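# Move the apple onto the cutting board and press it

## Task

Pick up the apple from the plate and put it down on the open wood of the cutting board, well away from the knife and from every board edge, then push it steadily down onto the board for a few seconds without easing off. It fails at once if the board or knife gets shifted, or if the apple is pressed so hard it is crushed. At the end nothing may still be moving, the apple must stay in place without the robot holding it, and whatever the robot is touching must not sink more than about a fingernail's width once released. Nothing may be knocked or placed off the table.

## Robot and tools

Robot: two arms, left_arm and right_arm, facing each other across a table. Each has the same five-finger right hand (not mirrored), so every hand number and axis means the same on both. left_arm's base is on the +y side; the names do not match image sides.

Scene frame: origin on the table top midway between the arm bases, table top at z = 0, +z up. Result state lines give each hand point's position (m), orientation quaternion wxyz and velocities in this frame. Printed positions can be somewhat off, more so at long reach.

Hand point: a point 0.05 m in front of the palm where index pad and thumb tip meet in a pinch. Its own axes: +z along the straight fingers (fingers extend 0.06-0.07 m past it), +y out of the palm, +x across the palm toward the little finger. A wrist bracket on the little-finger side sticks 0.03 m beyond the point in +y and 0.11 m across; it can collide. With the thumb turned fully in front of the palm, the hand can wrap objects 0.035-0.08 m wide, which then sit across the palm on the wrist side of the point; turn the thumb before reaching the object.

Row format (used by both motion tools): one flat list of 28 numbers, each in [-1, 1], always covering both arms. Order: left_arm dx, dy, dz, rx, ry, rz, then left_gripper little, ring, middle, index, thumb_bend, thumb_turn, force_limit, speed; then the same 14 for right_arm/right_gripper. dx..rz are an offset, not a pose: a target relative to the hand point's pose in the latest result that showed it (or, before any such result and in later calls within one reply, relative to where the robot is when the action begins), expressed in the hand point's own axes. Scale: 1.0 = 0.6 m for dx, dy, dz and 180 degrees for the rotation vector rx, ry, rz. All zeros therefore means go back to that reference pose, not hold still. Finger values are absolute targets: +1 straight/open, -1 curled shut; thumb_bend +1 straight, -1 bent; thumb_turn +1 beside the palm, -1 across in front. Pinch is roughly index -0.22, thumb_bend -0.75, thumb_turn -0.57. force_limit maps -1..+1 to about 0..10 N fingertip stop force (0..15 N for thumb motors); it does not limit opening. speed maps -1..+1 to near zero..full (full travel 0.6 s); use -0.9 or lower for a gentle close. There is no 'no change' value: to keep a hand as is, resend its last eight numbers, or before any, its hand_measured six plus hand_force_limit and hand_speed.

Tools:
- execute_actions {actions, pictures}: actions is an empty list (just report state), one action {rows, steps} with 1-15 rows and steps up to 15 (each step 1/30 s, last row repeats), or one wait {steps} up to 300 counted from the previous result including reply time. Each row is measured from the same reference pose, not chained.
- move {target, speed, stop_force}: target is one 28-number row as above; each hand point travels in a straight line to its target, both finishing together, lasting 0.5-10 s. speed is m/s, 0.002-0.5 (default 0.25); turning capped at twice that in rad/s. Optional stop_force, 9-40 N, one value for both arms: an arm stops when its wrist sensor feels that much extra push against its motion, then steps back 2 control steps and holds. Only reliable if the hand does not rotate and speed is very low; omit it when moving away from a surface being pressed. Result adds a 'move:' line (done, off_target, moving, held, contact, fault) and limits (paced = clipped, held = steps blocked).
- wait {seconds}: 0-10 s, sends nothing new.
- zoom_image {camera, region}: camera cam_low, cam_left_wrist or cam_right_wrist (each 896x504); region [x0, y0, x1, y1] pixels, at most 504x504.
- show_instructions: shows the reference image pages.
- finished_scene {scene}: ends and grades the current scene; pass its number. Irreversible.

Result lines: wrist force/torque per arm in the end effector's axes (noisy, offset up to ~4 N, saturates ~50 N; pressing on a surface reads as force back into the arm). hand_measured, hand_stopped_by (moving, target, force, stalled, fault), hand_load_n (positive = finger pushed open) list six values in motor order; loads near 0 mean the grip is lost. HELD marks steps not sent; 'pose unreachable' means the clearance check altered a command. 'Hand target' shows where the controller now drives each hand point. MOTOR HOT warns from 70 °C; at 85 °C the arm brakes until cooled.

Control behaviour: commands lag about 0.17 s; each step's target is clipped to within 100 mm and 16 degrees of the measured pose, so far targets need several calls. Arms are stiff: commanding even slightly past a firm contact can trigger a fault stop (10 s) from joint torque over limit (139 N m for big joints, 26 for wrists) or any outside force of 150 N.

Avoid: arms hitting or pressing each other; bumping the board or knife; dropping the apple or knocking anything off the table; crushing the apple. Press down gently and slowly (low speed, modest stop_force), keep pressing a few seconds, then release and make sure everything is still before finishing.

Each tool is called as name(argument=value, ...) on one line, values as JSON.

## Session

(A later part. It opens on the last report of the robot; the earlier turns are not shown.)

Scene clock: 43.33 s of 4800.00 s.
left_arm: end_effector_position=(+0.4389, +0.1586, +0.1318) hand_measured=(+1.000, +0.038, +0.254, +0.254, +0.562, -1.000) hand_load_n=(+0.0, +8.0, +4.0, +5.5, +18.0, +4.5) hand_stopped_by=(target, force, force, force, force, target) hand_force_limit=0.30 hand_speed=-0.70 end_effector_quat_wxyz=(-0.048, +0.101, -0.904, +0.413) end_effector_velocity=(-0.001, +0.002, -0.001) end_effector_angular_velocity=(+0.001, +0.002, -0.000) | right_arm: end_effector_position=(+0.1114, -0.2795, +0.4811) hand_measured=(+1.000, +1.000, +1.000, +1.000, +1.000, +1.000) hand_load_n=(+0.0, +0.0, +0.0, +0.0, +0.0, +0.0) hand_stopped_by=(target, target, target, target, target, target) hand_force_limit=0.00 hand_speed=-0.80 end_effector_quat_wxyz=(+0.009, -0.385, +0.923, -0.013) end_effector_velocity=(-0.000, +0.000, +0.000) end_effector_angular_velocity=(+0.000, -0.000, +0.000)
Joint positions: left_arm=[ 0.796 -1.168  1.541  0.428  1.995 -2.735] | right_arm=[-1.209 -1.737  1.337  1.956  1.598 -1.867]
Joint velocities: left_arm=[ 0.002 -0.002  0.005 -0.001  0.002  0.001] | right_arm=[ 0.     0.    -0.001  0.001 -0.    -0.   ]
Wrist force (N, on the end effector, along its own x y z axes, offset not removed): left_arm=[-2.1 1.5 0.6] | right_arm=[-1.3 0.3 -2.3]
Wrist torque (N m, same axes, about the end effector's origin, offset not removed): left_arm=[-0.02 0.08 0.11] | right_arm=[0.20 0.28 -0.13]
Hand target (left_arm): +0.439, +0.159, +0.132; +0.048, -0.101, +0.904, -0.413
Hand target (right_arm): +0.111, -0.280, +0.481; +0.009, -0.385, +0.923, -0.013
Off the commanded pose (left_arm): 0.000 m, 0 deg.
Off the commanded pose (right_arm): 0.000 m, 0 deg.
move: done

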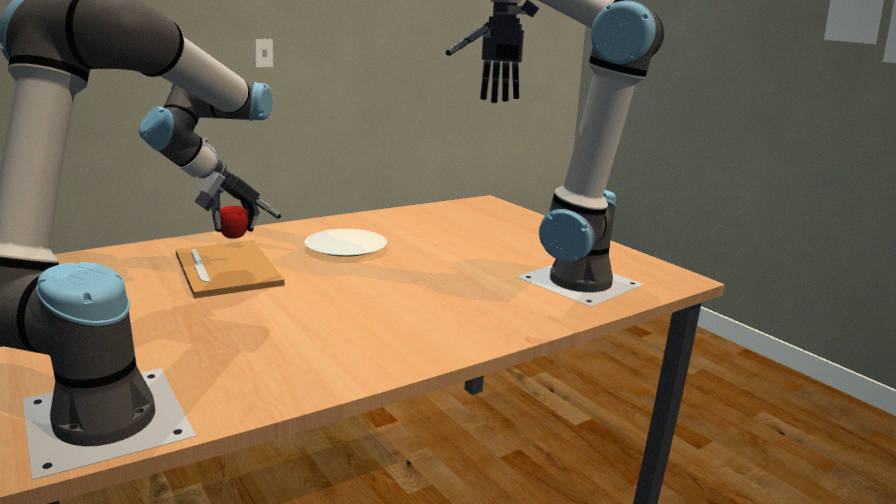

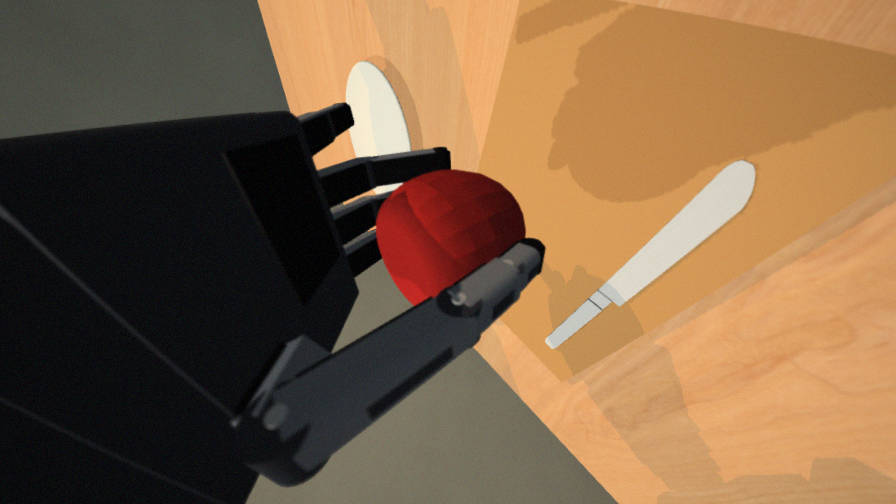

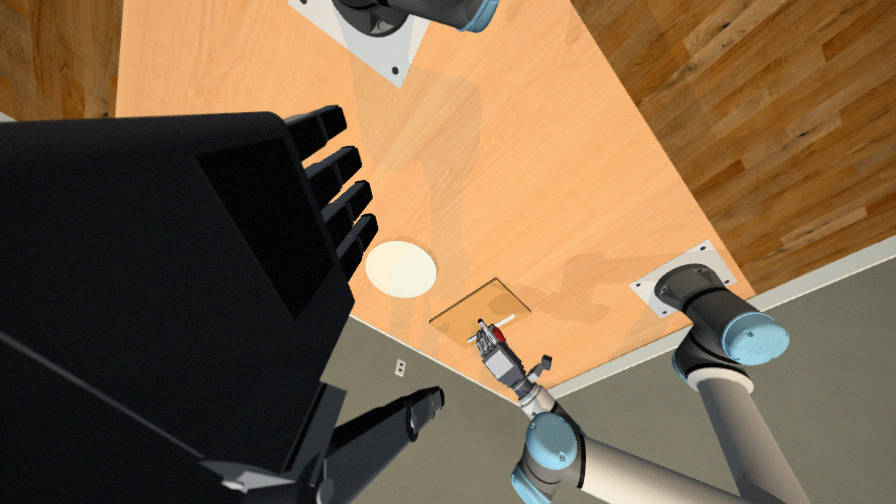

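move(target=[0.04,0.088,0.064,0,0,0,1,-0.6,-0.6,-0.6,-0.8,-1,0.3,-0.7,0,0,0,0,0,0,1,1,1,1,1,1,0,-0.8], speed=0.06)

move(target=[0,0.03,0.0264,0,0,0,1,-0.6,-0.6,-0.6,-0.8,-1,0.3,-0.7,0,0,0,0,0,0,1,1,1,1,1,1,0,-0.8], speed=0.004, stop_force=18)

execute_actions(actions=[{"steps":40}], pictures=false)

Scene clock: 51.63 s of 4800.00 s.
left_arm: end_effector_position=(+0.4143, +0.1587, +0.0668) hand_measured=(+1.000, +0.038, +0.254, +0.254, +0.562, -1.000) hand_load_n=(+0.0, +8.0, +4.0, +5.5, +18.0, +4.5) hand_stopped_by=(target, force, force, force, force, target) hand_force_limit=0.30 hand_speed=-0.70 end_effector_quat_wxyz=(-0.048, +0.101, -0.904, +0.413) end_effector_velocity=(-0.000, -0.000, -0.001) end_effector_angular_velocity=(-0.000, -0.001, +0.001) | right_arm: end_effector_position=(+0.1114, -0.2795, +0.4811) hand_measured=(+1.000, +1.000, +1.000, +1.000, +1.000, +1.000) hand_load_n=(+0.0, +0.0, +0.0, +0.0, +0.0, +0.0) hand_stopped_by=(target, target, target, target, target, target) hand_force_limit=0.00 hand_speed=-0.80 end_effector_quat_wxyz=(+0.009, -0.385, +0.923, -0.013) end_effector_velocity=(+0.001, -0.000, -0.000) end_effector_angular_velocity=(-0.000, -0.000, -0.002)
Joint positions: left_arm=[ 0.758 -1.15   1.697  0.242  1.968 -2.765] | right_arm=[-1.209 -1.737  1.337  1.956  1.598 -1.867]
Joint velocities: left_arm=[-0.001  0.001  0.003 -0.005 -0.002 -0.001] | right_arm=[-0.001  0.     0.    -0.     0.     0.   ]
Wrist force (N, on the end effector, along its own x y z axes, offset not removed): left_arm=[2.0 4.8 1.7] | right_arm=[-0.7 1.6 -0.6]
Wrist torque (N m, same axes, about the end effector's origin, offset not removed): left_arm=[0.44 -0.30 0.19] | right_arm=[0.22 0.01 -0.05]
Hand target (left_arm): +0.414, +0.159, +0.067; +0.048, -0.101, +0.904, -0.413
Hand target (right_arm): +0.111, -0.280, +0.481; +0.009, -0.385, +0.923, -0.013
Off the commanded pose (left_arm): 0.000 m, 0 deg.
Off the commanded pose (right_arm): 0.000 m, 0 deg.
After step 100, 3.43 s passed at rest.
move: done

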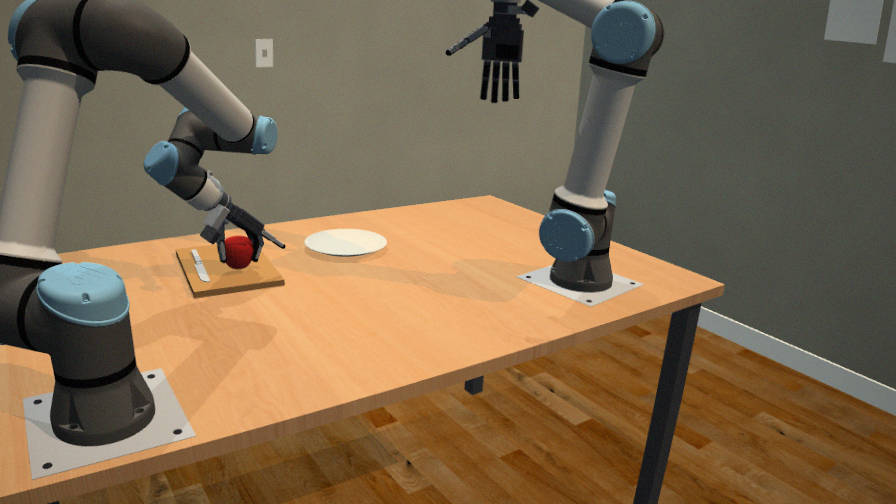

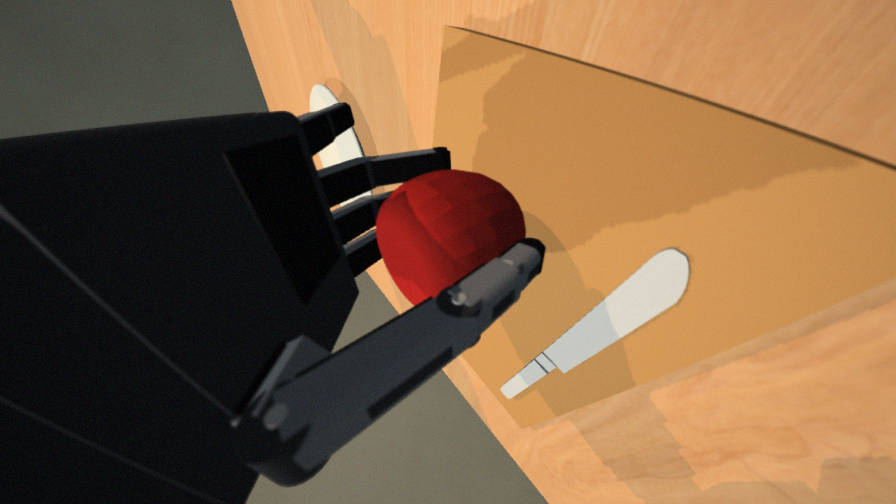

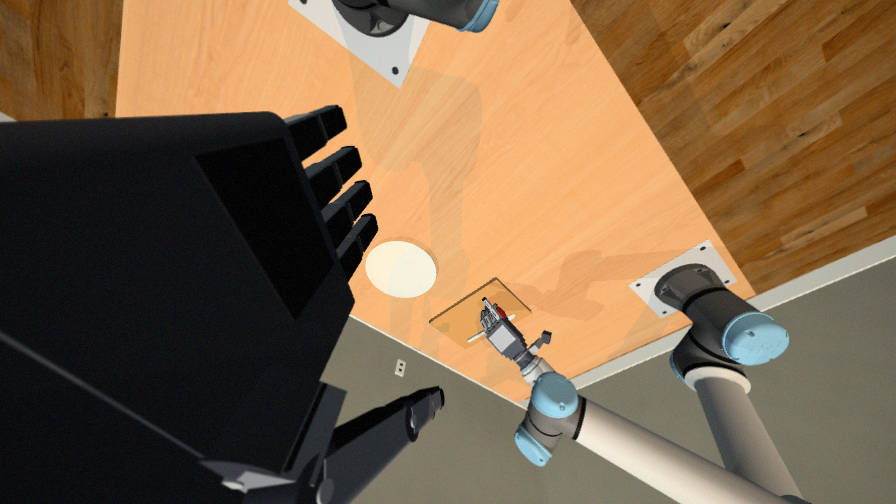

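Scene clock: 55.87 s of 4800.00 s.
left_arm: end_effector_position=(+0.4143, +0.1586, +0.0512) hand_measured=(+1.000, +0.038, +0.254, +0.254, +0.562, -1.000) hand_load_n=(+0.0, +7.5, +4.0, +5.5, +16.5, +3.0) hand_stopped_by=(target, force, force, force, force, target) hand_force_limit=0.30 hand_speed=-0.70 end_effector_quat_wxyz=(-0.048, +0.101, -0.904, +0.413) end_effector_velocity=(+0.000, -0.000, +0.002) end_effector_angular_velocity=(-0.001, +0.000, -0.000) | right_arm: end_effector_position=(+0.1114, -0.2795, +0.4811) hand_measured=(+1.000, +1.000, +1.000, +1.000, +1.000, +1.000) hand_load_n=(+0.0, +0.0, +0.0, +0.0, +0.0, +0.0) hand_stopped_by=(target, target, target, target, target, target) hand_force_limit=0.00 hand_speed=-0.80 end_effector_quat_wxyz=(+0.009, -0.385, +0.923, -0.013) end_effector_velocity=(-0.000, +0.000, -0.000) end_effector_angular_velocity=(+0.000, +0.001, +0.001)
Joint positions: left_arm=[ 0.758 -1.13   1.714  0.206  1.968 -2.765] | right_arm=[-1.209 -1.737  1.337  1.956  1.598 -1.867]
Joint velocities: left_arm=[ 0.001 -0.002 -0.002  0.004  0.001 -0.   ] | right_arm=[ 0.001  0.     0.001 -0.    -0.001  0.   ]
Wrist force (N, on the end effector, along its own x y z axes, offset not removed): left_arm=[5.1 -13.8 -11.5] | right_arm=[-1.5 3.8 -3.8]
Wrist torque (N m, same axes, about the end effector's origin, offset not removed): left_arm=[0.03 -0.17 -0.09] | right_arm=[0.72 0.29 -0.13]
Hand target (left_arm): +0.414, +0.159, +0.052; +0.048, -0.101, +0.904, -0.413
Hand target (right_arm): +0.111, -0.280, +0.481; +0.009, -0.385, +0.923, -0.013
Off the commanded pose (left_arm): 0.008 m, 0 deg.
Off the commanded pose (right_arm): 0.000 m, 0 deg.
move: contact (left_arm)

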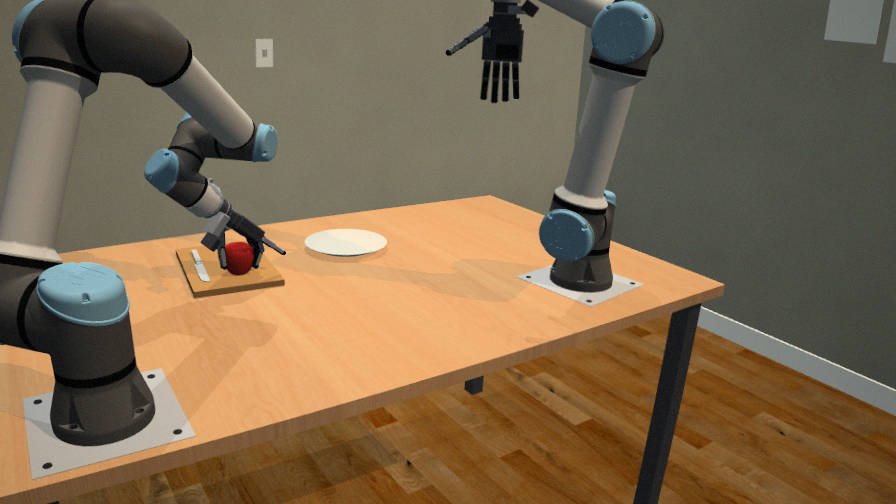

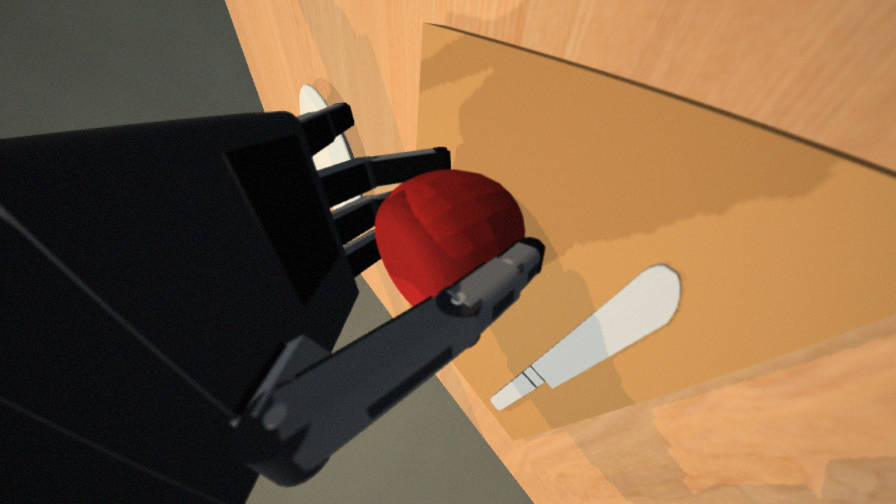

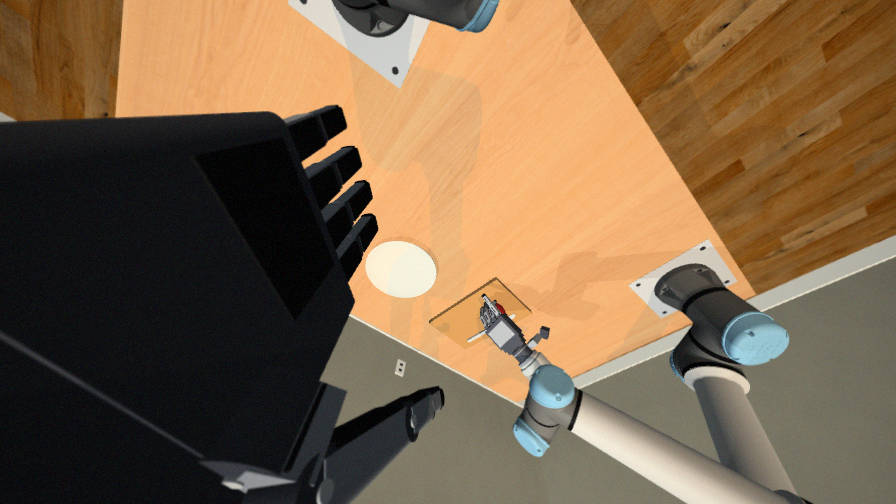

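Scene clock: 57.20 s of 4800.00 s.
left_arm: end_effector_position=(+0.4143, +0.1585, +0.0515) hand_measured=(+1.000, +0.038, +0.254, +0.254, +0.562, -1.000) hand_load_n=(+0.0, +7.5, +4.0, +5.5, +17.0, +4.0) hand_stopped_by=(target, force, force, force, force, target) hand_force_limit=0.30 hand_speed=-0.70 end_effector_quat_wxyz=(-0.048, +0.101, -0.904, +0.413) end_effector_velocity=(+0.001, +0.000, -0.000) end_effector_angular_velocity=(+0.001, -0.001, +0.002) | right_arm: end_effector_position=(+0.1114, -0.2795, +0.4811) hand_measured=(+1.000, +1.000, +1.000, +1.000, +1.000, +1.000) hand_load_n=(+0.0, +0.0, +0.0, +0.0, +0.0, +0.0) hand_stopped_by=(target, target, target, target, target, target) hand_force_limit=0.00 hand_speed=-0.80 end_effector_quat_wxyz=(+0.009, -0.385, +0.923, -0.013) end_effector_velocity=(+0.000, -0.000, -0.000) end_effector_angular_velocity=(-0.000, +0.001, -0.001)
Joint positions: left_arm=[ 0.758 -1.13   1.713  0.206  1.968 -2.765] | right_arm=[-1.209 -1.737  1.337  1.956  1.598 -1.867]
Joint velocities: left_arm=[ 0.     0.    -0.     0.    -0.002 -0.   ] | right_arm=[-0.001  0.     0.001  0.    -0.    -0.   ]
Wrist force (N, on the end effector, along its own x y z axes, offset not removed): left_arm=[-2.2 -2.4 -1.2] | right_arm=[-2.5 2.7 0.7]
Wrist torque (N m, same axes, about the end effector's origin, offset not removed): left_arm=[0.01 0.40 -0.18] | right_arm=[0.32 0.25 -0.22]
Hand target (left_arm): +0.414, +0.159, +0.052; +0.048, -0.101, +0.904, -0.413
Hand target (right_arm): +0.111, -0.280, +0.481; +0.009, -0.385, +0.923, -0.013
Off the commanded pose (left_arm): 0.009 m, 0 deg.
Off the commanded pose (right_arm): 0.000 m, 0 deg.
Steps of this call (steps 1 to 40: nothing new was sent). Readings (end_effector_position | what the end effector reports):
1: left_arm (+0.4143, +0.1586, +0.0512) | right_arm (+0.1114, -0.2795, +0.4811) | left_arm hand_measured=(+1.000, +0.038, +0.254, +0.254, +0.562, -1.000) hand_load_n=(+0.0, +7.5, +4.0, +5.5, +16.5, +3.0) hand_stopped_by=(target, force, force, force, force, target) hand_force_limit=0.30 hand_speed=-0.70 | right_arm hand_measured=(+1.000, +1.000, +1.000, +1.000, +1.000, +1.000) hand_load_n=(+0.0, +0.0, +0.0, +0.0, +0.0, +0.0) hand_stopped_by=(target, target, target, target, target, target) hand_force_limit=0.00 hand_speed=-0.80
2: left_arm (+0.4143, +0.1586, +0.0513) | right_arm (+0.1114, -0.2795, +0.4811) | left_arm hand_measured=(+1.000, +0.038, +0.254, +0.254, +0.562, -1.000) hand_load_n=(+0.0, +7.5, +4.0, +5.5, +16.5, +3.0) hand_stopped_by=(target, force, force, force, force, target) hand_force_limit=0.30 hand_speed=-0.70 | right_arm hand_measured=(+1.000, +1.000, +1.000, +1.000, +1.000, +1.000) hand_load_n=(+0.0, +0.0, +0.0, +0.0, +0.0, +0.0) hand_stopped_by=(target, target, target, target, target, target) hand_force_limit=0.00 hand_speed=-0.80
4: left_arm (+0.4143, +0.1586, +0.0513) | right_arm (+0.1114, -0.2795, +0.4811) | left_arm hand_measured=(+1.000, +0.038, +0.254, +0.254, +0.562, -1.000) hand_load_n=(+0.0, +7.5, +4.0, +5.5, +16.5, +3.0) hand_stopped_by=(target, force, force, force, force, target) hand_force_limit=0.30 hand_speed=-0.70 | right_arm hand_measured=(+1.000, +1.000, +1.000, +1.000, +1.000, +1.000) hand_load_n=(+0.0, +0.0, +0.0, +0.0, +0.0, +0.0) hand_stopped_by=(target, target, target, target, target, target) hand_force_limit=0.00 hand_speed=-0.80
8: left_arm (+0.4143, +0.1585, +0.0514) | right_arm (+0.1114, -0.2795, +0.4811) | left_arm hand_measured=(+1.000, +0.038, +0.254, +0.254, +0.562, -1.000) hand_load_n=(+0.0, +7.5, +4.0, +5.5, +16.5, +3.5) hand_stopped_by=(target, force, force, force, force, target) hand_force_limit=0.30 hand_speed=-0.70 | right_arm hand_measured=(+1.000, +1.000, +1.000, +1.000, +1.000, +1.000) hand_load_n=(+0.0, +0.0, +0.0, +0.0, +0.0, +0.0) hand_stopped_by=(target, target, target, target, target, target) hand_force_limit=0.00 hand_speed=-0.80
40: the state above

Stiffer here; press 0.6 mm.

move(target=[0,0.0008,0.0007,0,0,0,1,-0.6,-0.6,-0.6,-0.8,-1,0.3,-0.7,0,0,0,0,0,0,1,1,1,1,1,1,0,-0.8], speed=0.002)

execute_actions(actions=[{"steps":45}], pictures=false)

Scene clock: 63.97 s of 4800.00 s.
left_arm: end_effector_position=(+0.4144, +0.1585, +0.0510) hand_measured=(+1.000, +0.038, +0.254, +0.254, +0.562, -1.000) hand_load_n=(+0.0, +6.5, +3.5, +5.0, +16.5, +3.5) hand_stopped_by=(target, force, force, force, force, target) hand_force_limit=0.30 hand_speed=-0.70 end_effector_quat_wxyz=(-0.048, +0.101, -0.904, +0.413) end_effector_velocity=(-0.000, +0.000, -0.001) end_effector_angular_velocity=(+0.000, +0.001, -0.001) | right_arm: end_effector_position=(+0.1114, -0.2795, +0.4811) hand_measured=(+1.000, +1.000, +1.000, +1.000, +1.000, +1.000) hand_load_n=(+0.0, +0.0, +0.0, +0.0, +0.0, +0.0) hand_stopped_by=(target, target, target, target, target, target) hand_force_limit=0.00 hand_speed=-0.80 end_effector_quat_wxyz=(+0.009, -0.385, +0.923, -0.013) end_effector_velocity=(-0.000, -0.000, -0.000) end_effector_angular_velocity=(-0.001, +0.001, +0.001)
Joint positions: left_arm=[ 0.758 -1.129  1.714  0.205  1.968 -2.765] | right_arm=[-1.209 -1.737  1.337  1.956  1.598 -1.867]
Joint velocities: left_arm=[ 0.001  0.002  0.001 -0.001  0.001  0.   ] | right_arm=[ 0.001  0.     0.001 -0.     0.    -0.   ]
Wrist force (N, on the end effector, along its own x y z axes, offset not removed): left_arm=[0.3 -9.5 -15.9] | right_arm=[0.3 1.0 -0.5]
Wrist torque (N m, same axes, about the end effector's origin, offset not removed): left_arm=[0.55 0.51 0.03] | right_arm=[0.25 -0.16 0.06]
Hand target (left_arm): +0.414, +0.159, +0.051; +0.048, -0.101, +0.904, -0.413
Hand target (right_arm): +0.111, -0.280, +0.481; +0.009, -0.385, +0.923, -0.013
Off the commanded pose (left_arm): 0.000 m, 0 deg.
Off the commanded pose (right_arm): 0.000 m, 0 deg.
After step 100, 2.73 s passed at rest.
move: done

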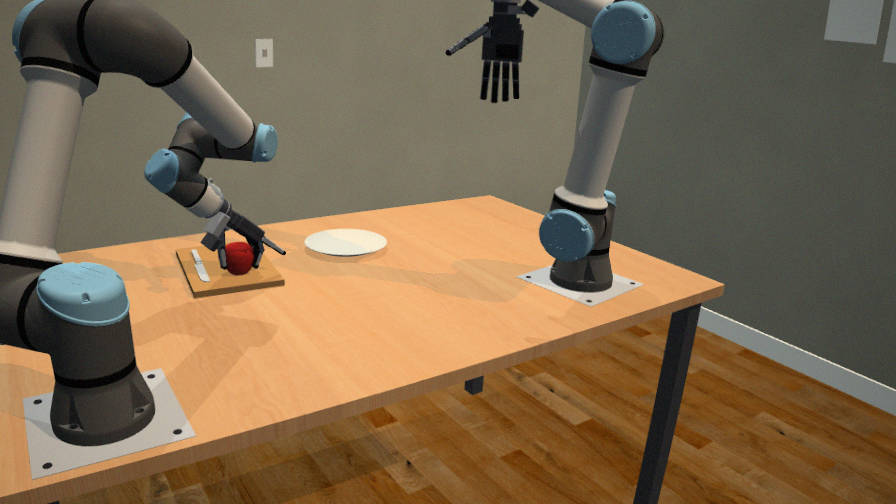

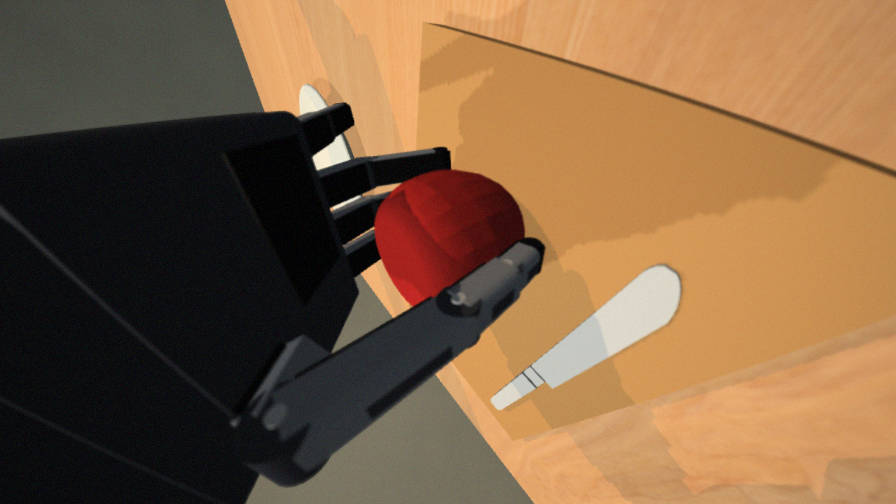

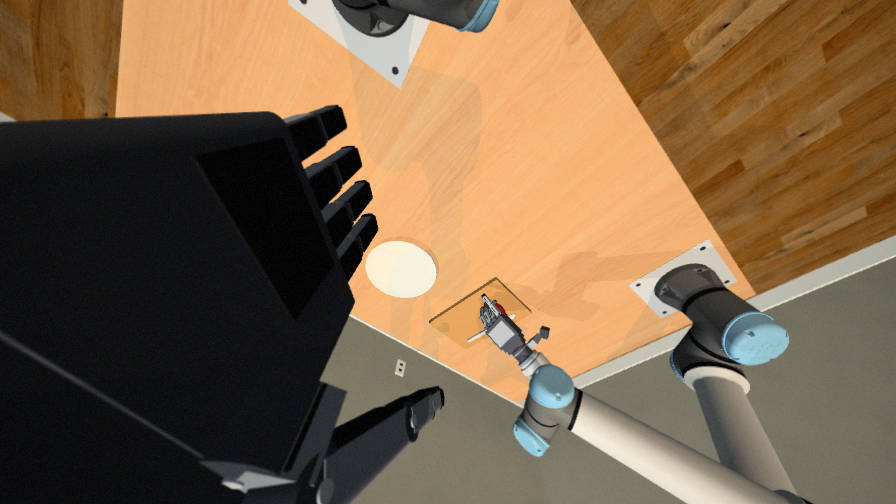

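Scene clock: 65.47 s of 4800.00 s.
left_arm: end_effector_position=(+0.4143, +0.1585, +0.0509) hand_measured=(+1.000, +0.038, +0.254, +0.254, +0.562, -1.000) hand_load_n=(+0.0, +6.5, +3.5, +5.0, +16.5, +3.0) hand_stopped_by=(target, force, force, force, force, target) hand_force_limit=0.30 hand_speed=-0.70 end_effector_quat_wxyz=(-0.048, +0.101, -0.904, +0.413) end_effector_velocity=(+0.000, +0.000, +0.000) end_effector_angular_velocity=(-0.000, -0.001, +0.001) | right_arm: end_effector_position=(+0.1114, -0.2795, +0.4811) hand_measured=(+1.000, +1.000, +1.000, +1.000, +1.000, +1.000) hand_load_n=(+0.0, +0.0, +0.0, +0.0, +0.0, +0.0) hand_stopped_by=(target, target, target, target, target, target) hand_force_limit=0.00 hand_speed=-0.80 end_effector_quat_wxyz=(+0.009, -0.385, +0.923, -0.013) end_effector_velocity=(+0.000, +0.000, +0.000) end_effector_angular_velocity=(+0.001, -0.001, -0.001)
Joint positions: left_arm=[ 0.758 -1.129  1.714  0.205  1.968 -2.765] | right_arm=[-1.209 -1.737  1.337  1.956  1.598 -1.867]
Joint velocities: left_arm=[ 0.    -0.001 -0.     0.    -0.001 -0.001] | right_arm=[-0.     0.    -0.001 -0.    -0.001  0.   ]
Wrist force (N, on the end effector, along its own x y z axes, offset not removed): left_arm=[7.4 -11.1 -17.4] | right_arm=[0.6 0.4 -2.0]
Wrist torque (N m, same axes, about the end effector's origin, offset not removed): left_arm=[0.46 -0.54 0.19] | right_arm=[0.30 0.06 0.04]
Hand target (left_arm): +0.414, +0.159, +0.051; +0.048, -0.101, +0.904, -0.413
Hand target (right_arm): +0.111, -0.280, +0.481; +0.009, -0.385, +0.923, -0.013
Off the commanded pose (left_arm): 0.000 m, 0 deg.
Off the commanded pose (right_arm): 0.000 m, 0 deg.
Steps of this call (steps 1 to 45: nothing new was sent). Readings (end_effector_position | what the end effector reports):
1: left_arm (+0.4144, +0.1585, +0.0510) | right_arm (+0.1114, -0.2795, +0.4811) | left_arm hand_measured=(+1.000, +0.038, +0.254, +0.254, +0.562, -1.000) hand_load_n=(+0.0, +6.5, +3.5, +5.0, +16.5, +3.5) hand_stopped_by=(target, force, force, force, force, target) hand_force_limit=0.30 hand_speed=-0.70 | right_arm hand_measured=(+1.000, +1.000, +1.000, +1.000, +1.000, +1.000) hand_load_n=(+0.0, +0.0, +0.0, +0.0, +0.0, +0.0) hand_stopped_by=(target, target, target, target, target, target) hand_force_limit=0.00 hand_speed=-0.80
2: left_arm (+0.4144, +0.1585, +0.0510) | right_arm (+0.1114, -0.2795, +0.4811) | left_arm hand_measured=(+1.000, +0.038, +0.254, +0.254, +0.562, -1.000) hand_load_n=(+0.0, +6.5, +3.5, +5.0, +16.5, +3.0) hand_stopped_by=(target, force, force, force, force, target) hand_force_limit=0.30 hand_speed=-0.70 | right_arm hand_measured=(+1.000, +1.000, +1.000, +1.000, +1.000, +1.000) hand_load_n=(+0.0, +0.0, +0.0, +0.0, +0.0, +0.0) hand_stopped_by=(target, target, target, target, target, target) hand_force_limit=0.00 hand_speed=-0.80
4: left_arm (+0.4144, +0.1585, +0.0509) | right_arm (+0.1114, -0.2795, +0.4811) | left_arm hand_measured=(+1.000, +0.038, +0.254, +0.254, +0.562, -1.000) hand_load_n=(+0.0, +6.5, +3.5, +5.0, +16.5, +3.0) hand_stopped_by=(target, force, force, force, force, target) hand_force_limit=0.30 hand_speed=-0.70 | right_arm hand_measured=(+1.000, +1.000, +1.000, +1.000, +1.000, +1.000) hand_load_n=(+0.0, +0.0, +0.0, +0.0, +0.0, +0.0) hand_stopped_by=(target, target, target, target, target, target) hand_force_limit=0.00 hand_speed=-0.80
8: left_arm (+0.4144, +0.1585, +0.0509) | right_arm (+0.1114, -0.2795, +0.4811) | left_arm hand_measured=(+1.000, +0.038, +0.254, +0.254, +0.562, -1.000) hand_load_n=(+0.0, +6.5, +3.5, +5.0, +16.5, +3.0) hand_stopped_by=(target, force, force, force, force, target) hand_force_limit=0.30 hand_speed=-0.70 | right_arm hand_measured=(+1.000, +1.000, +1.000, +1.000, +1.000, +1.000) hand_load_n=(+0.0, +0.0, +0.0, +0.0, +0.0, +0.0) hand_stopped_by=(target, target, target, target, target, target) hand_force_limit=0.00 hand_speed=-0.80
45: the state above

execute_actions(actions=[{"steps":200}], pictures=false)

move(target=[0,-0.001,-0.001,0,0,0,1,0.12,0.34,0.34,0.68,-1,0.3,-0.6,0,0,0,0,0,0,1,1,1,1,1,1,0,-0.8], speed=0.01)

move(target=[0,-0.008,-0.007,0,0,0,1,1,1,1,0.75,-1,0.3,-0.6,0,0,0,0,0,0,1,1,1,1,1,1,0,-0.8], speed=0.01)

move(target=[0,-0.125,-0.11,0,0,0,1,1,1,1,0.75,-1,0.3,-0.6,0,0,0,0,0,0,1,1,1,1,1,1,0,-0.8], speed=0.08)

Scene clock: 72.13 s of 4800.00 s.
left_arm: end_effector_position=(+0.4143, +0.1585, +0.0509) hand_measured=(+1.000, +0.038, +0.254, +0.254, +0.562, -1.000) hand_load_n=(+0.0, +6.5, +3.5, +5.0, +16.5, +3.0) hand_stopped_by=(target, force, force, force, force, target) hand_force_limit=0.30 hand_speed=-0.70 end_effector_quat_wxyz=(-0.048, +0.101, -0.904, +0.413) end_effector_velocity=(-0.000, +0.000, -0.001) end_effector_angular_velocity=(+0.001, +0.001, +0.001) | right_arm: end_effector_position=(+0.1114, -0.2795, +0.4811) hand_measured=(+1.000, +1.000, +1.000, +1.000, +1.000, +1.000) hand_load_n=(+0.0, +0.0, +0.0, +0.0, +0.0, +0.0) hand_stopped_by=(target, target, target, target, target, target) hand_force_limit=0.00 hand_speed=-0.80 end_effector_quat_wxyz=(+0.009, -0.385, +0.923, -0.013) end_effector_velocity=(-0.000, +0.000, -0.000) end_effector_angular_velocity=(-0.000, +0.001, -0.001)
Joint positions: left_arm=[ 0.758 -1.129  1.714  0.205  1.968 -2.765] | right_arm=[-1.209 -1.737  1.337  1.956  1.598 -1.867]
Joint velocities: left_arm=[ 0.     0.001  0.     0.    -0.    -0.001] | right_arm=[ 0.001  0.     0.001  0.    -0.     0.001]
Wrist force (N, on the end effector, along its own x y z axes, offset not removed): left_arm=[3.3 -15.0 -13.9] | right_arm=[-0.1 0.5 -2.9]
Wrist torque (N m, same axes, about the end effector's origin, offset not removed): left_arm=[-0.39 -0.14 0.09] | right_arm=[0.10 -0.03 0.02]
Hand target (left_arm): +0.414, +0.159, +0.051; +0.048, -0.101, +0.904, -0.413
Hand target (right_arm): +0.111, -0.280, +0.481; +0.009, -0.385, +0.923, -0.013
Off the commanded pose (left_arm): 0.000 m, 0 deg.
Off the commanded pose (right_arm): 0.000 m, 0 deg.
Steps of this call (steps 1 to 100: nothing new was sent; then 3.33 s passed at rest). Readings (end_effector_position | what the end effector reports):
1: left_arm (+0.4143, +0.1585, +0.0509) | right_arm (+0.1114, -0.2795, +0.4811) | left_arm hand_measured=(+1.000, +0.038, +0.254, +0.254, +0.562, -1.000) hand_load_n=(+0.0, +6.5, +3.5, +5.0, +16.5, +3.0) hand_stopped_by=(target, force, force, force, force, target) hand_force_limit=0.30 hand_speed=-0.70 | right_arm hand_measured=(+1.000, +1.000, +1.000, +1.000, +1.000, +1.000) hand_load_n=(+0.0, +0.0, +0.0, +0.0, +0.0, +0.0) hand_stopped_by=(target, target, target, target, target, target) hand_force_limit=0.00 hand_speed=-0.80
2: left_arm (+0.4143, +0.1585, +0.0509) | right_arm (+0.1114, -0.2795, +0.4811) | left_arm hand_measured=(+1.000, +0.038, +0.254, +0.254, +0.562, -1.000) hand_load_n=(+0.0, +6.5, +3.5, +5.0, +16.5, +3.0) hand_stopped_by=(target, force, force, force, force, target) hand_force_limit=0.30 hand_speed=-0.70 | right_arm hand_measured=(+1.000, +1.000, +1.000, +1.000, +1.000, +1.000) hand_load_n=(+0.0, +0.0, +0.0, +0.0, +0.0, +0.0) hand_stopped_by=(target, target, target, target, target, target) hand_force_limit=0.00 hand_speed=-0.80
4: left_arm (+0.4143, +0.1585, +0.0509) | right_arm (+0.1114, -0.2795, +0.4811) | left_arm hand_measured=(+1.000, +0.038, +0.254, +0.254, +0.562, -1.000) hand_load_n=(+0.0, +6.5, +3.5, +5.0, +16.5, +3.0) hand_stopped_by=(target, force, force, force, force, target) hand_force_limit=0.30 hand_speed=-0.70 | right_arm hand_measured=(+1.000, +1.000, +1.000, +1.000, +1.000, +1.000) hand_load_n=(+0.0, +0.0, +0.0, +0.0, +0.0, +0.0) hand_stopped_by=(target, target, target, target, target, target) hand_force_limit=0.00 hand_speed=-0.80
8: left_arm (+0.4143, +0.1585, +0.0509) | right_arm (+0.1114, -0.2795, +0.4811) | left_arm hand_measured=(+1.000, +0.038, +0.254, +0.254, +0.562, -1.000) hand_load_n=(+0.0, +6.5, +3.5, +5.0, +16.5, +3.0) hand_stopped_by=(target, force, force, force, force, target) hand_force_limit=0.30 hand_speed=-0.70 | right_arm hand_measured=(+1.000, +1.000, +1.000, +1.000, +1.000, +1.000) hand_load_n=(+0.0, +0.0, +0.0, +0.0, +0.0, +0.0) hand_stopped_by=(target, target, target, target, target, target) hand_force_limit=0.00 hand_speed=-0.80
100: the state above

Scene clock: 72.83 s of 4800.00 s.
left_arm: end_effector_position=(+0.4143, +0.1586, +0.0517) hand_measured=(+1.000, +0.120, +0.340, +0.340, +0.680, -1.000) hand_load_n=(+0.0, +0.0, +0.0, +0.0, +0.0, +0.0) hand_stopped_by=(target, target, target, target, target, target) hand_force_limit=0.30 hand_speed=-0.60 end_effector_quat_wxyz=(-0.048, +0.101, -0.904, +0.413) end_effector_velocity=(+0.000, +0.000, +0.000) end_effector_angular_velocity=(+0.000, -0.001, +0.000) | right_arm: end_effector_position=(+0.1114, -0.2795, +0.4811) hand_measured=(+1.000, +1.000, +1.000, +1.000, +1.000, +1.000) hand_load_n=(+0.0, +0.0, +0.0, +0.0, +0.0, +0.0) hand_stopped_by=(target, target, target, target, target, target) hand_force_limit=0.00 hand_speed=-0.80 end_effector_quat_wxyz=(+0.009, -0.385, +0.923, -0.013) end_effector_velocity=(+0.000, +0.000, +0.001) end_effector_angular_velocity=(+0.001, -0.002, +0.001)
Joint positions: left_arm=[ 0.758 -1.131  1.713  0.207  1.968 -2.765] | right_arm=[-1.209 -1.737  1.337  1.956  1.598 -1.867]
Joint velocities: left_arm=[ 0.001 -0.     0.     0.     0.     0.001] | right_arm=[-0.     0.    -0.002 -0.     0.    -0.001]
Wrist force (N, on the end effector, along its own x y z axes, offset not removed): left_arm=[0.0 -0.1 0.1] | right_arm=[-0.4 3.0 -1.5]
Wrist torque (N m, same axes, about the end effector's origin, offset not removed): left_arm=[0.01 -0.03 0.19] | right_arm=[0.65 0.09 0.08]
Hand target (left_arm): +0.414, +0.159, +0.052; +0.048, -0.101, +0.904, -0.413
Hand target (right_arm): +0.111, -0.280, +0.481; +0.009, -0.385, +0.923, -0.013
Off the commanded pose (left_arm): 0.000 m, 0 deg.
Off the commanded pose (right_arm): 0.000 m, 0 deg.
move: done

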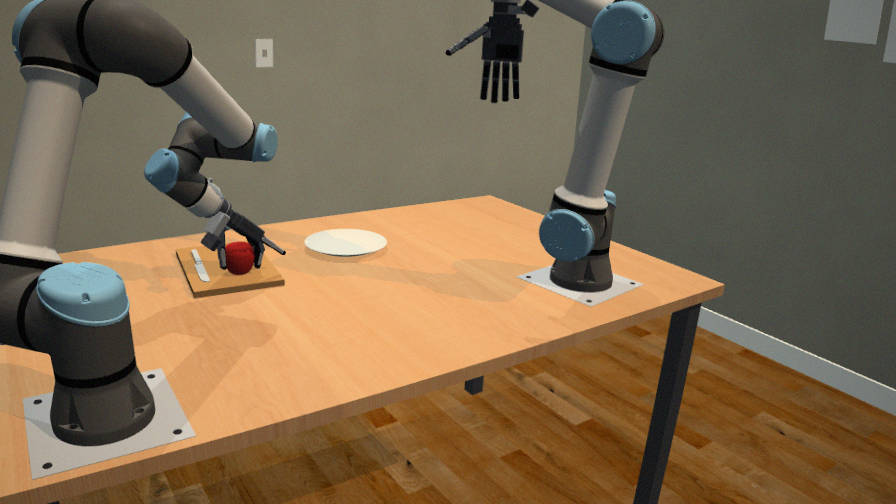

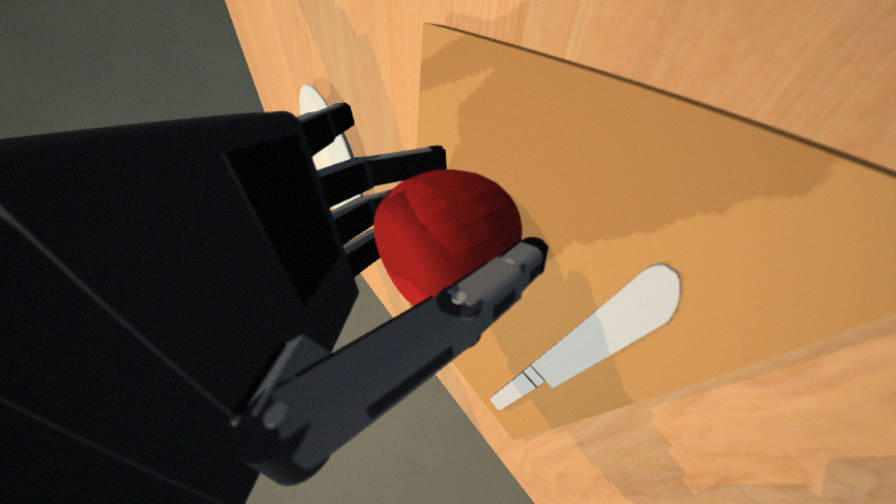

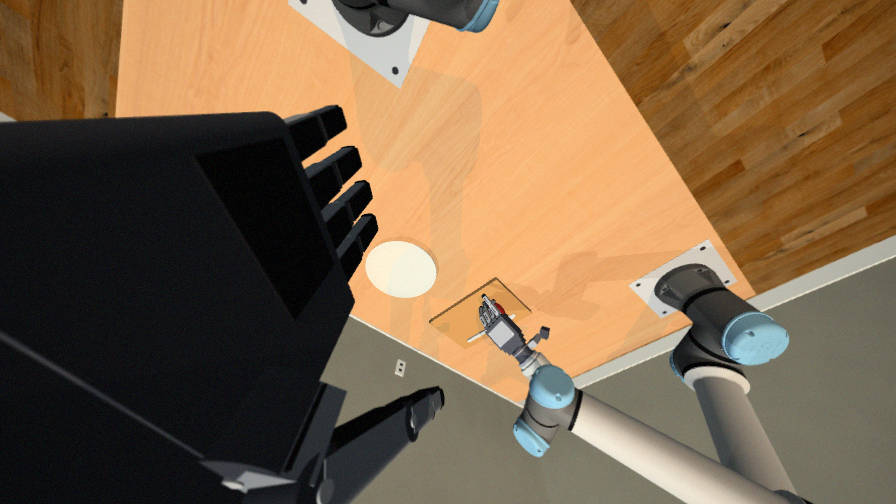

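Scene clock: 74.43 s of 4800.00 s.
left_arm: end_effector_position=(+0.4143, +0.1586, +0.0581) hand_measured=(+1.000, +1.000, +1.000, +1.000, +0.750, -1.000) hand_load_n=(+0.0, +0.0, +0.0, +0.0, +0.0, +0.0) hand_stopped_by=(target, target, target, target, target, target) hand_force_limit=0.30 hand_speed=-0.60 end_effector_quat_wxyz=(-0.048, +0.101, -0.904, +0.413) end_effector_velocity=(+0.000, +0.001, -0.000) end_effector_angular_velocity=(+0.002, -0.000, +0.001) | right_arm: end_effector_position=(+0.1114, -0.2795, +0.4811) hand_measured=(+1.000, +1.000, +1.000, +1.000, +1.000, +1.000) hand_load_n=(+0.0, +0.0, +0.0, +0.0, +0.0, +0.0) hand_stopped_by=(target, target, target, target, target, target) hand_force_limit=0.00 hand_speed=-0.80 end_effector_quat_wxyz=(+0.009, -0.385, +0.923, -0.013) end_effector_velocity=(-0.000, -0.000, -0.000) end_effector_angular_velocity=(-0.001, +0.001, +0.001)
Joint positions: left_arm=[ 0.758 -1.139  1.707  0.222  1.968 -2.765] | right_arm=[-1.209 -1.737  1.337  1.956  1.598 -1.867]
Joint velocities: left_arm=[ 0.     0.     0.001  0.    -0.001  0.   ] | right_arm=[ 0.     0.     0.001 -0.     0.001 -0.001]
Wrist force (N, on the end effector, along its own x y z axes, offset not removed): left_arm=[-4.1 -1.8 -1.2] | right_arm=[-1.3 5.4 -1.1]
Wrist torque (N m, same axes, about the end effector's origin, offset not removed): left_arm=[-0.05 0.59 -0.29] | right_arm=[0.85 0.03 0.07]
Hand target (left_arm): +0.414, +0.159, +0.058; +0.048, -0.101, +0.904, -0.413
Hand target (right_arm): +0.111, -0.280, +0.481; +0.009, -0.385, +0.923, -0.013
Off the commanded pose (left_arm): 0.000 m, 0 deg.
Off the commanded pose (right_arm): 0.000 m, 0 deg.
move: done

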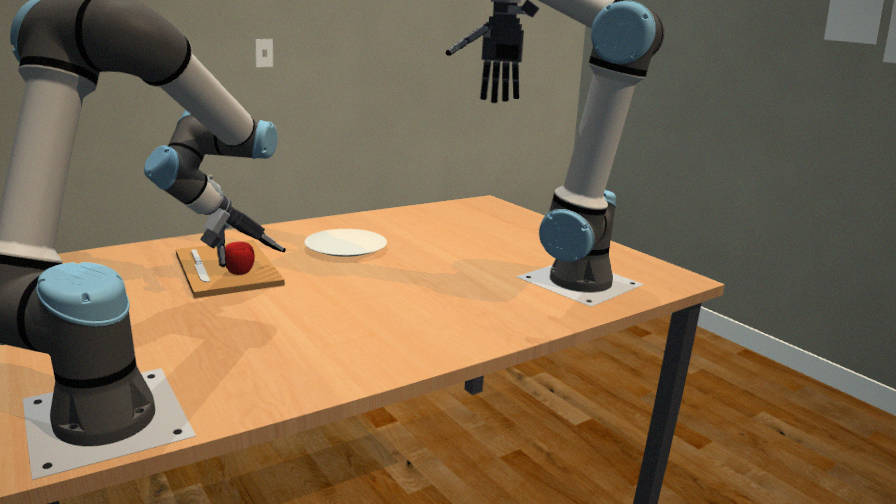

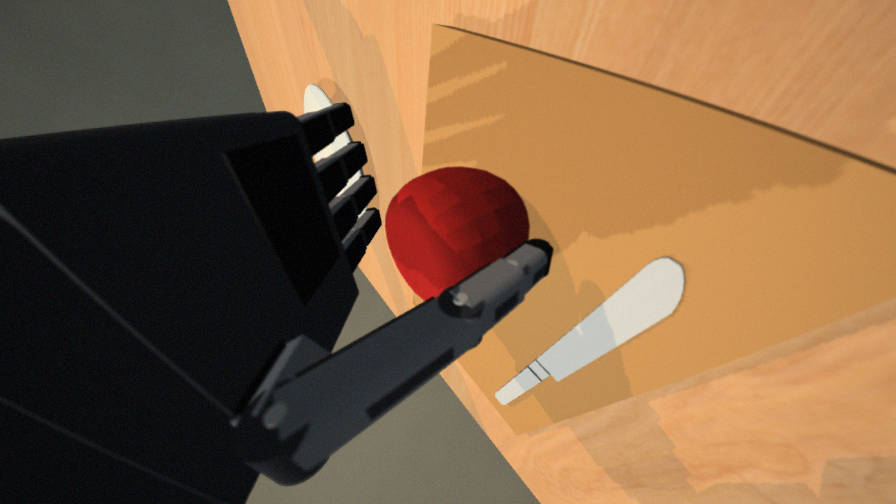

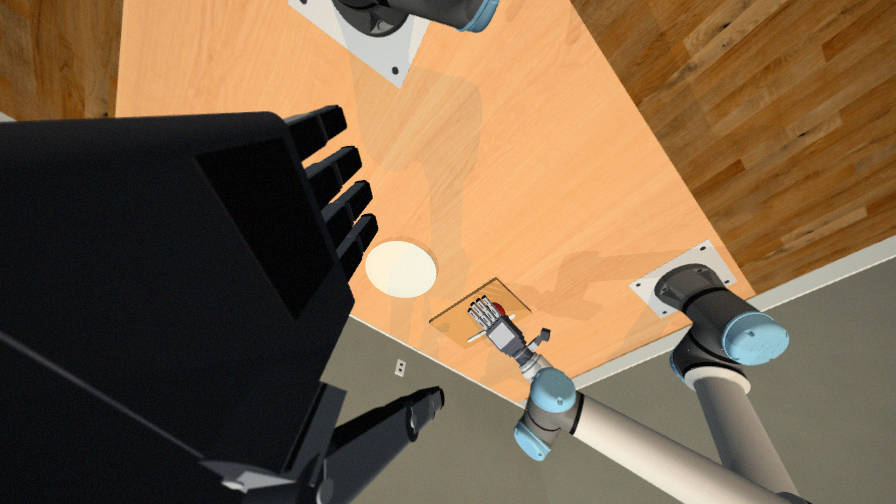

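Scene clock: 76.10 s of 4800.00 s.
left_arm: end_effector_position=(+0.4141, +0.1593, +0.1579) hand_measured=(+1.000, +1.000, +1.000, +1.000, +0.750, -1.000) hand_load_n=(+0.0, +0.0, +0.0, +0.0, +0.0, +0.0) hand_stopped_by=(target, target, target, target, target, target) hand_force_limit=0.30 hand_speed=-0.60 end_effector_quat_wxyz=(-0.048, +0.101, -0.904, +0.413) end_effector_velocity=(-0.001, -0.000, +0.001) end_effector_angular_velocity=(+0.000, +0.001, -0.002) | right_arm: end_effector_position=(+0.1114, -0.2795, +0.4811) hand_measured=(+1.000, +1.000, +1.000, +1.000, +1.000, +1.000) hand_load_n=(+0.0, +0.0, +0.0, +0.0, +0.0, +0.0) hand_stopped_by=(target, target, target, target, target, target) hand_force_limit=0.00 hand_speed=-0.80 end_effector_quat_wxyz=(+0.009, -0.385, +0.923, -0.013) end_effector_velocity=(+0.000, -0.000, +0.000) end_effector_angular_velocity=(-0.001, -0.000, -0.001)
Joint positions: left_arm=[ 0.758 -1.242  1.573  0.459  1.969 -2.765] | right_arm=[-1.209 -1.737  1.337  1.956  1.598 -1.867]
Joint velocities: left_arm=[-0.001 -0.    -0.002  0.004  0.001 -0.   ] | right_arm=[-0.     0.    -0.     0.     0.001  0.   ]
Wrist force (N, on the end effector, along its own x y z axes, offset not removed): left_arm=[0.9 2.6 -0.6] | right_arm=[-2.2 0.1 -2.7]
Wrist torque (N m, same axes, about the end effector's origin, offset not removed): left_arm=[0.32 -0.25 0.22] | right_arm=[0.18 0.23 -0.14]
Hand target (left_arm): +0.414, +0.159, +0.158; +0.048, -0.101, +0.904, -0.413
Hand target (right_arm): +0.111, -0.280, +0.481; +0.009, -0.385, +0.923, -0.013
Off the commanded pose (left_arm): 0.000 m, 0 deg.
Off the commanded pose (right_arm): 0.000 m, 0 deg.
move: done

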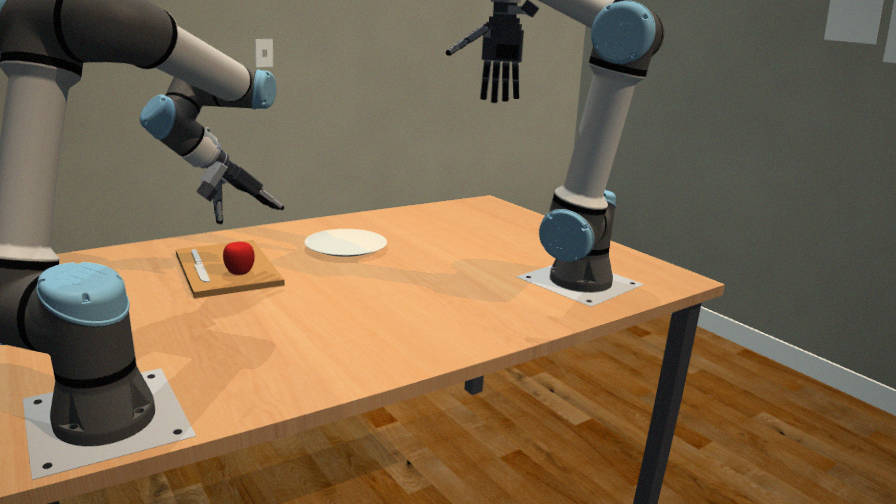

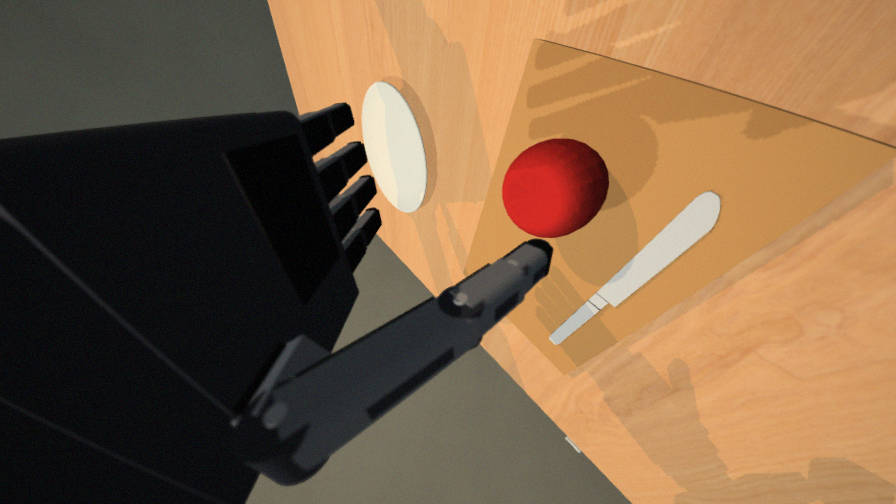

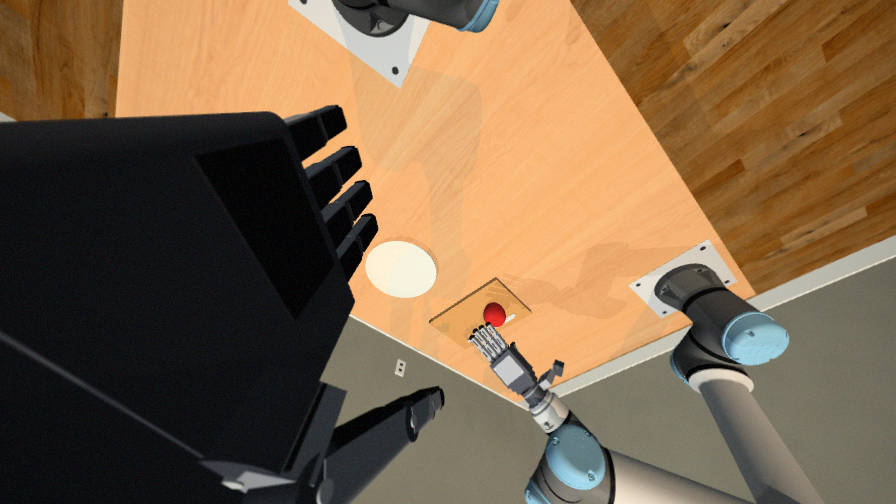

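finished_scene(scene=2)

The scene is finished: the task was done.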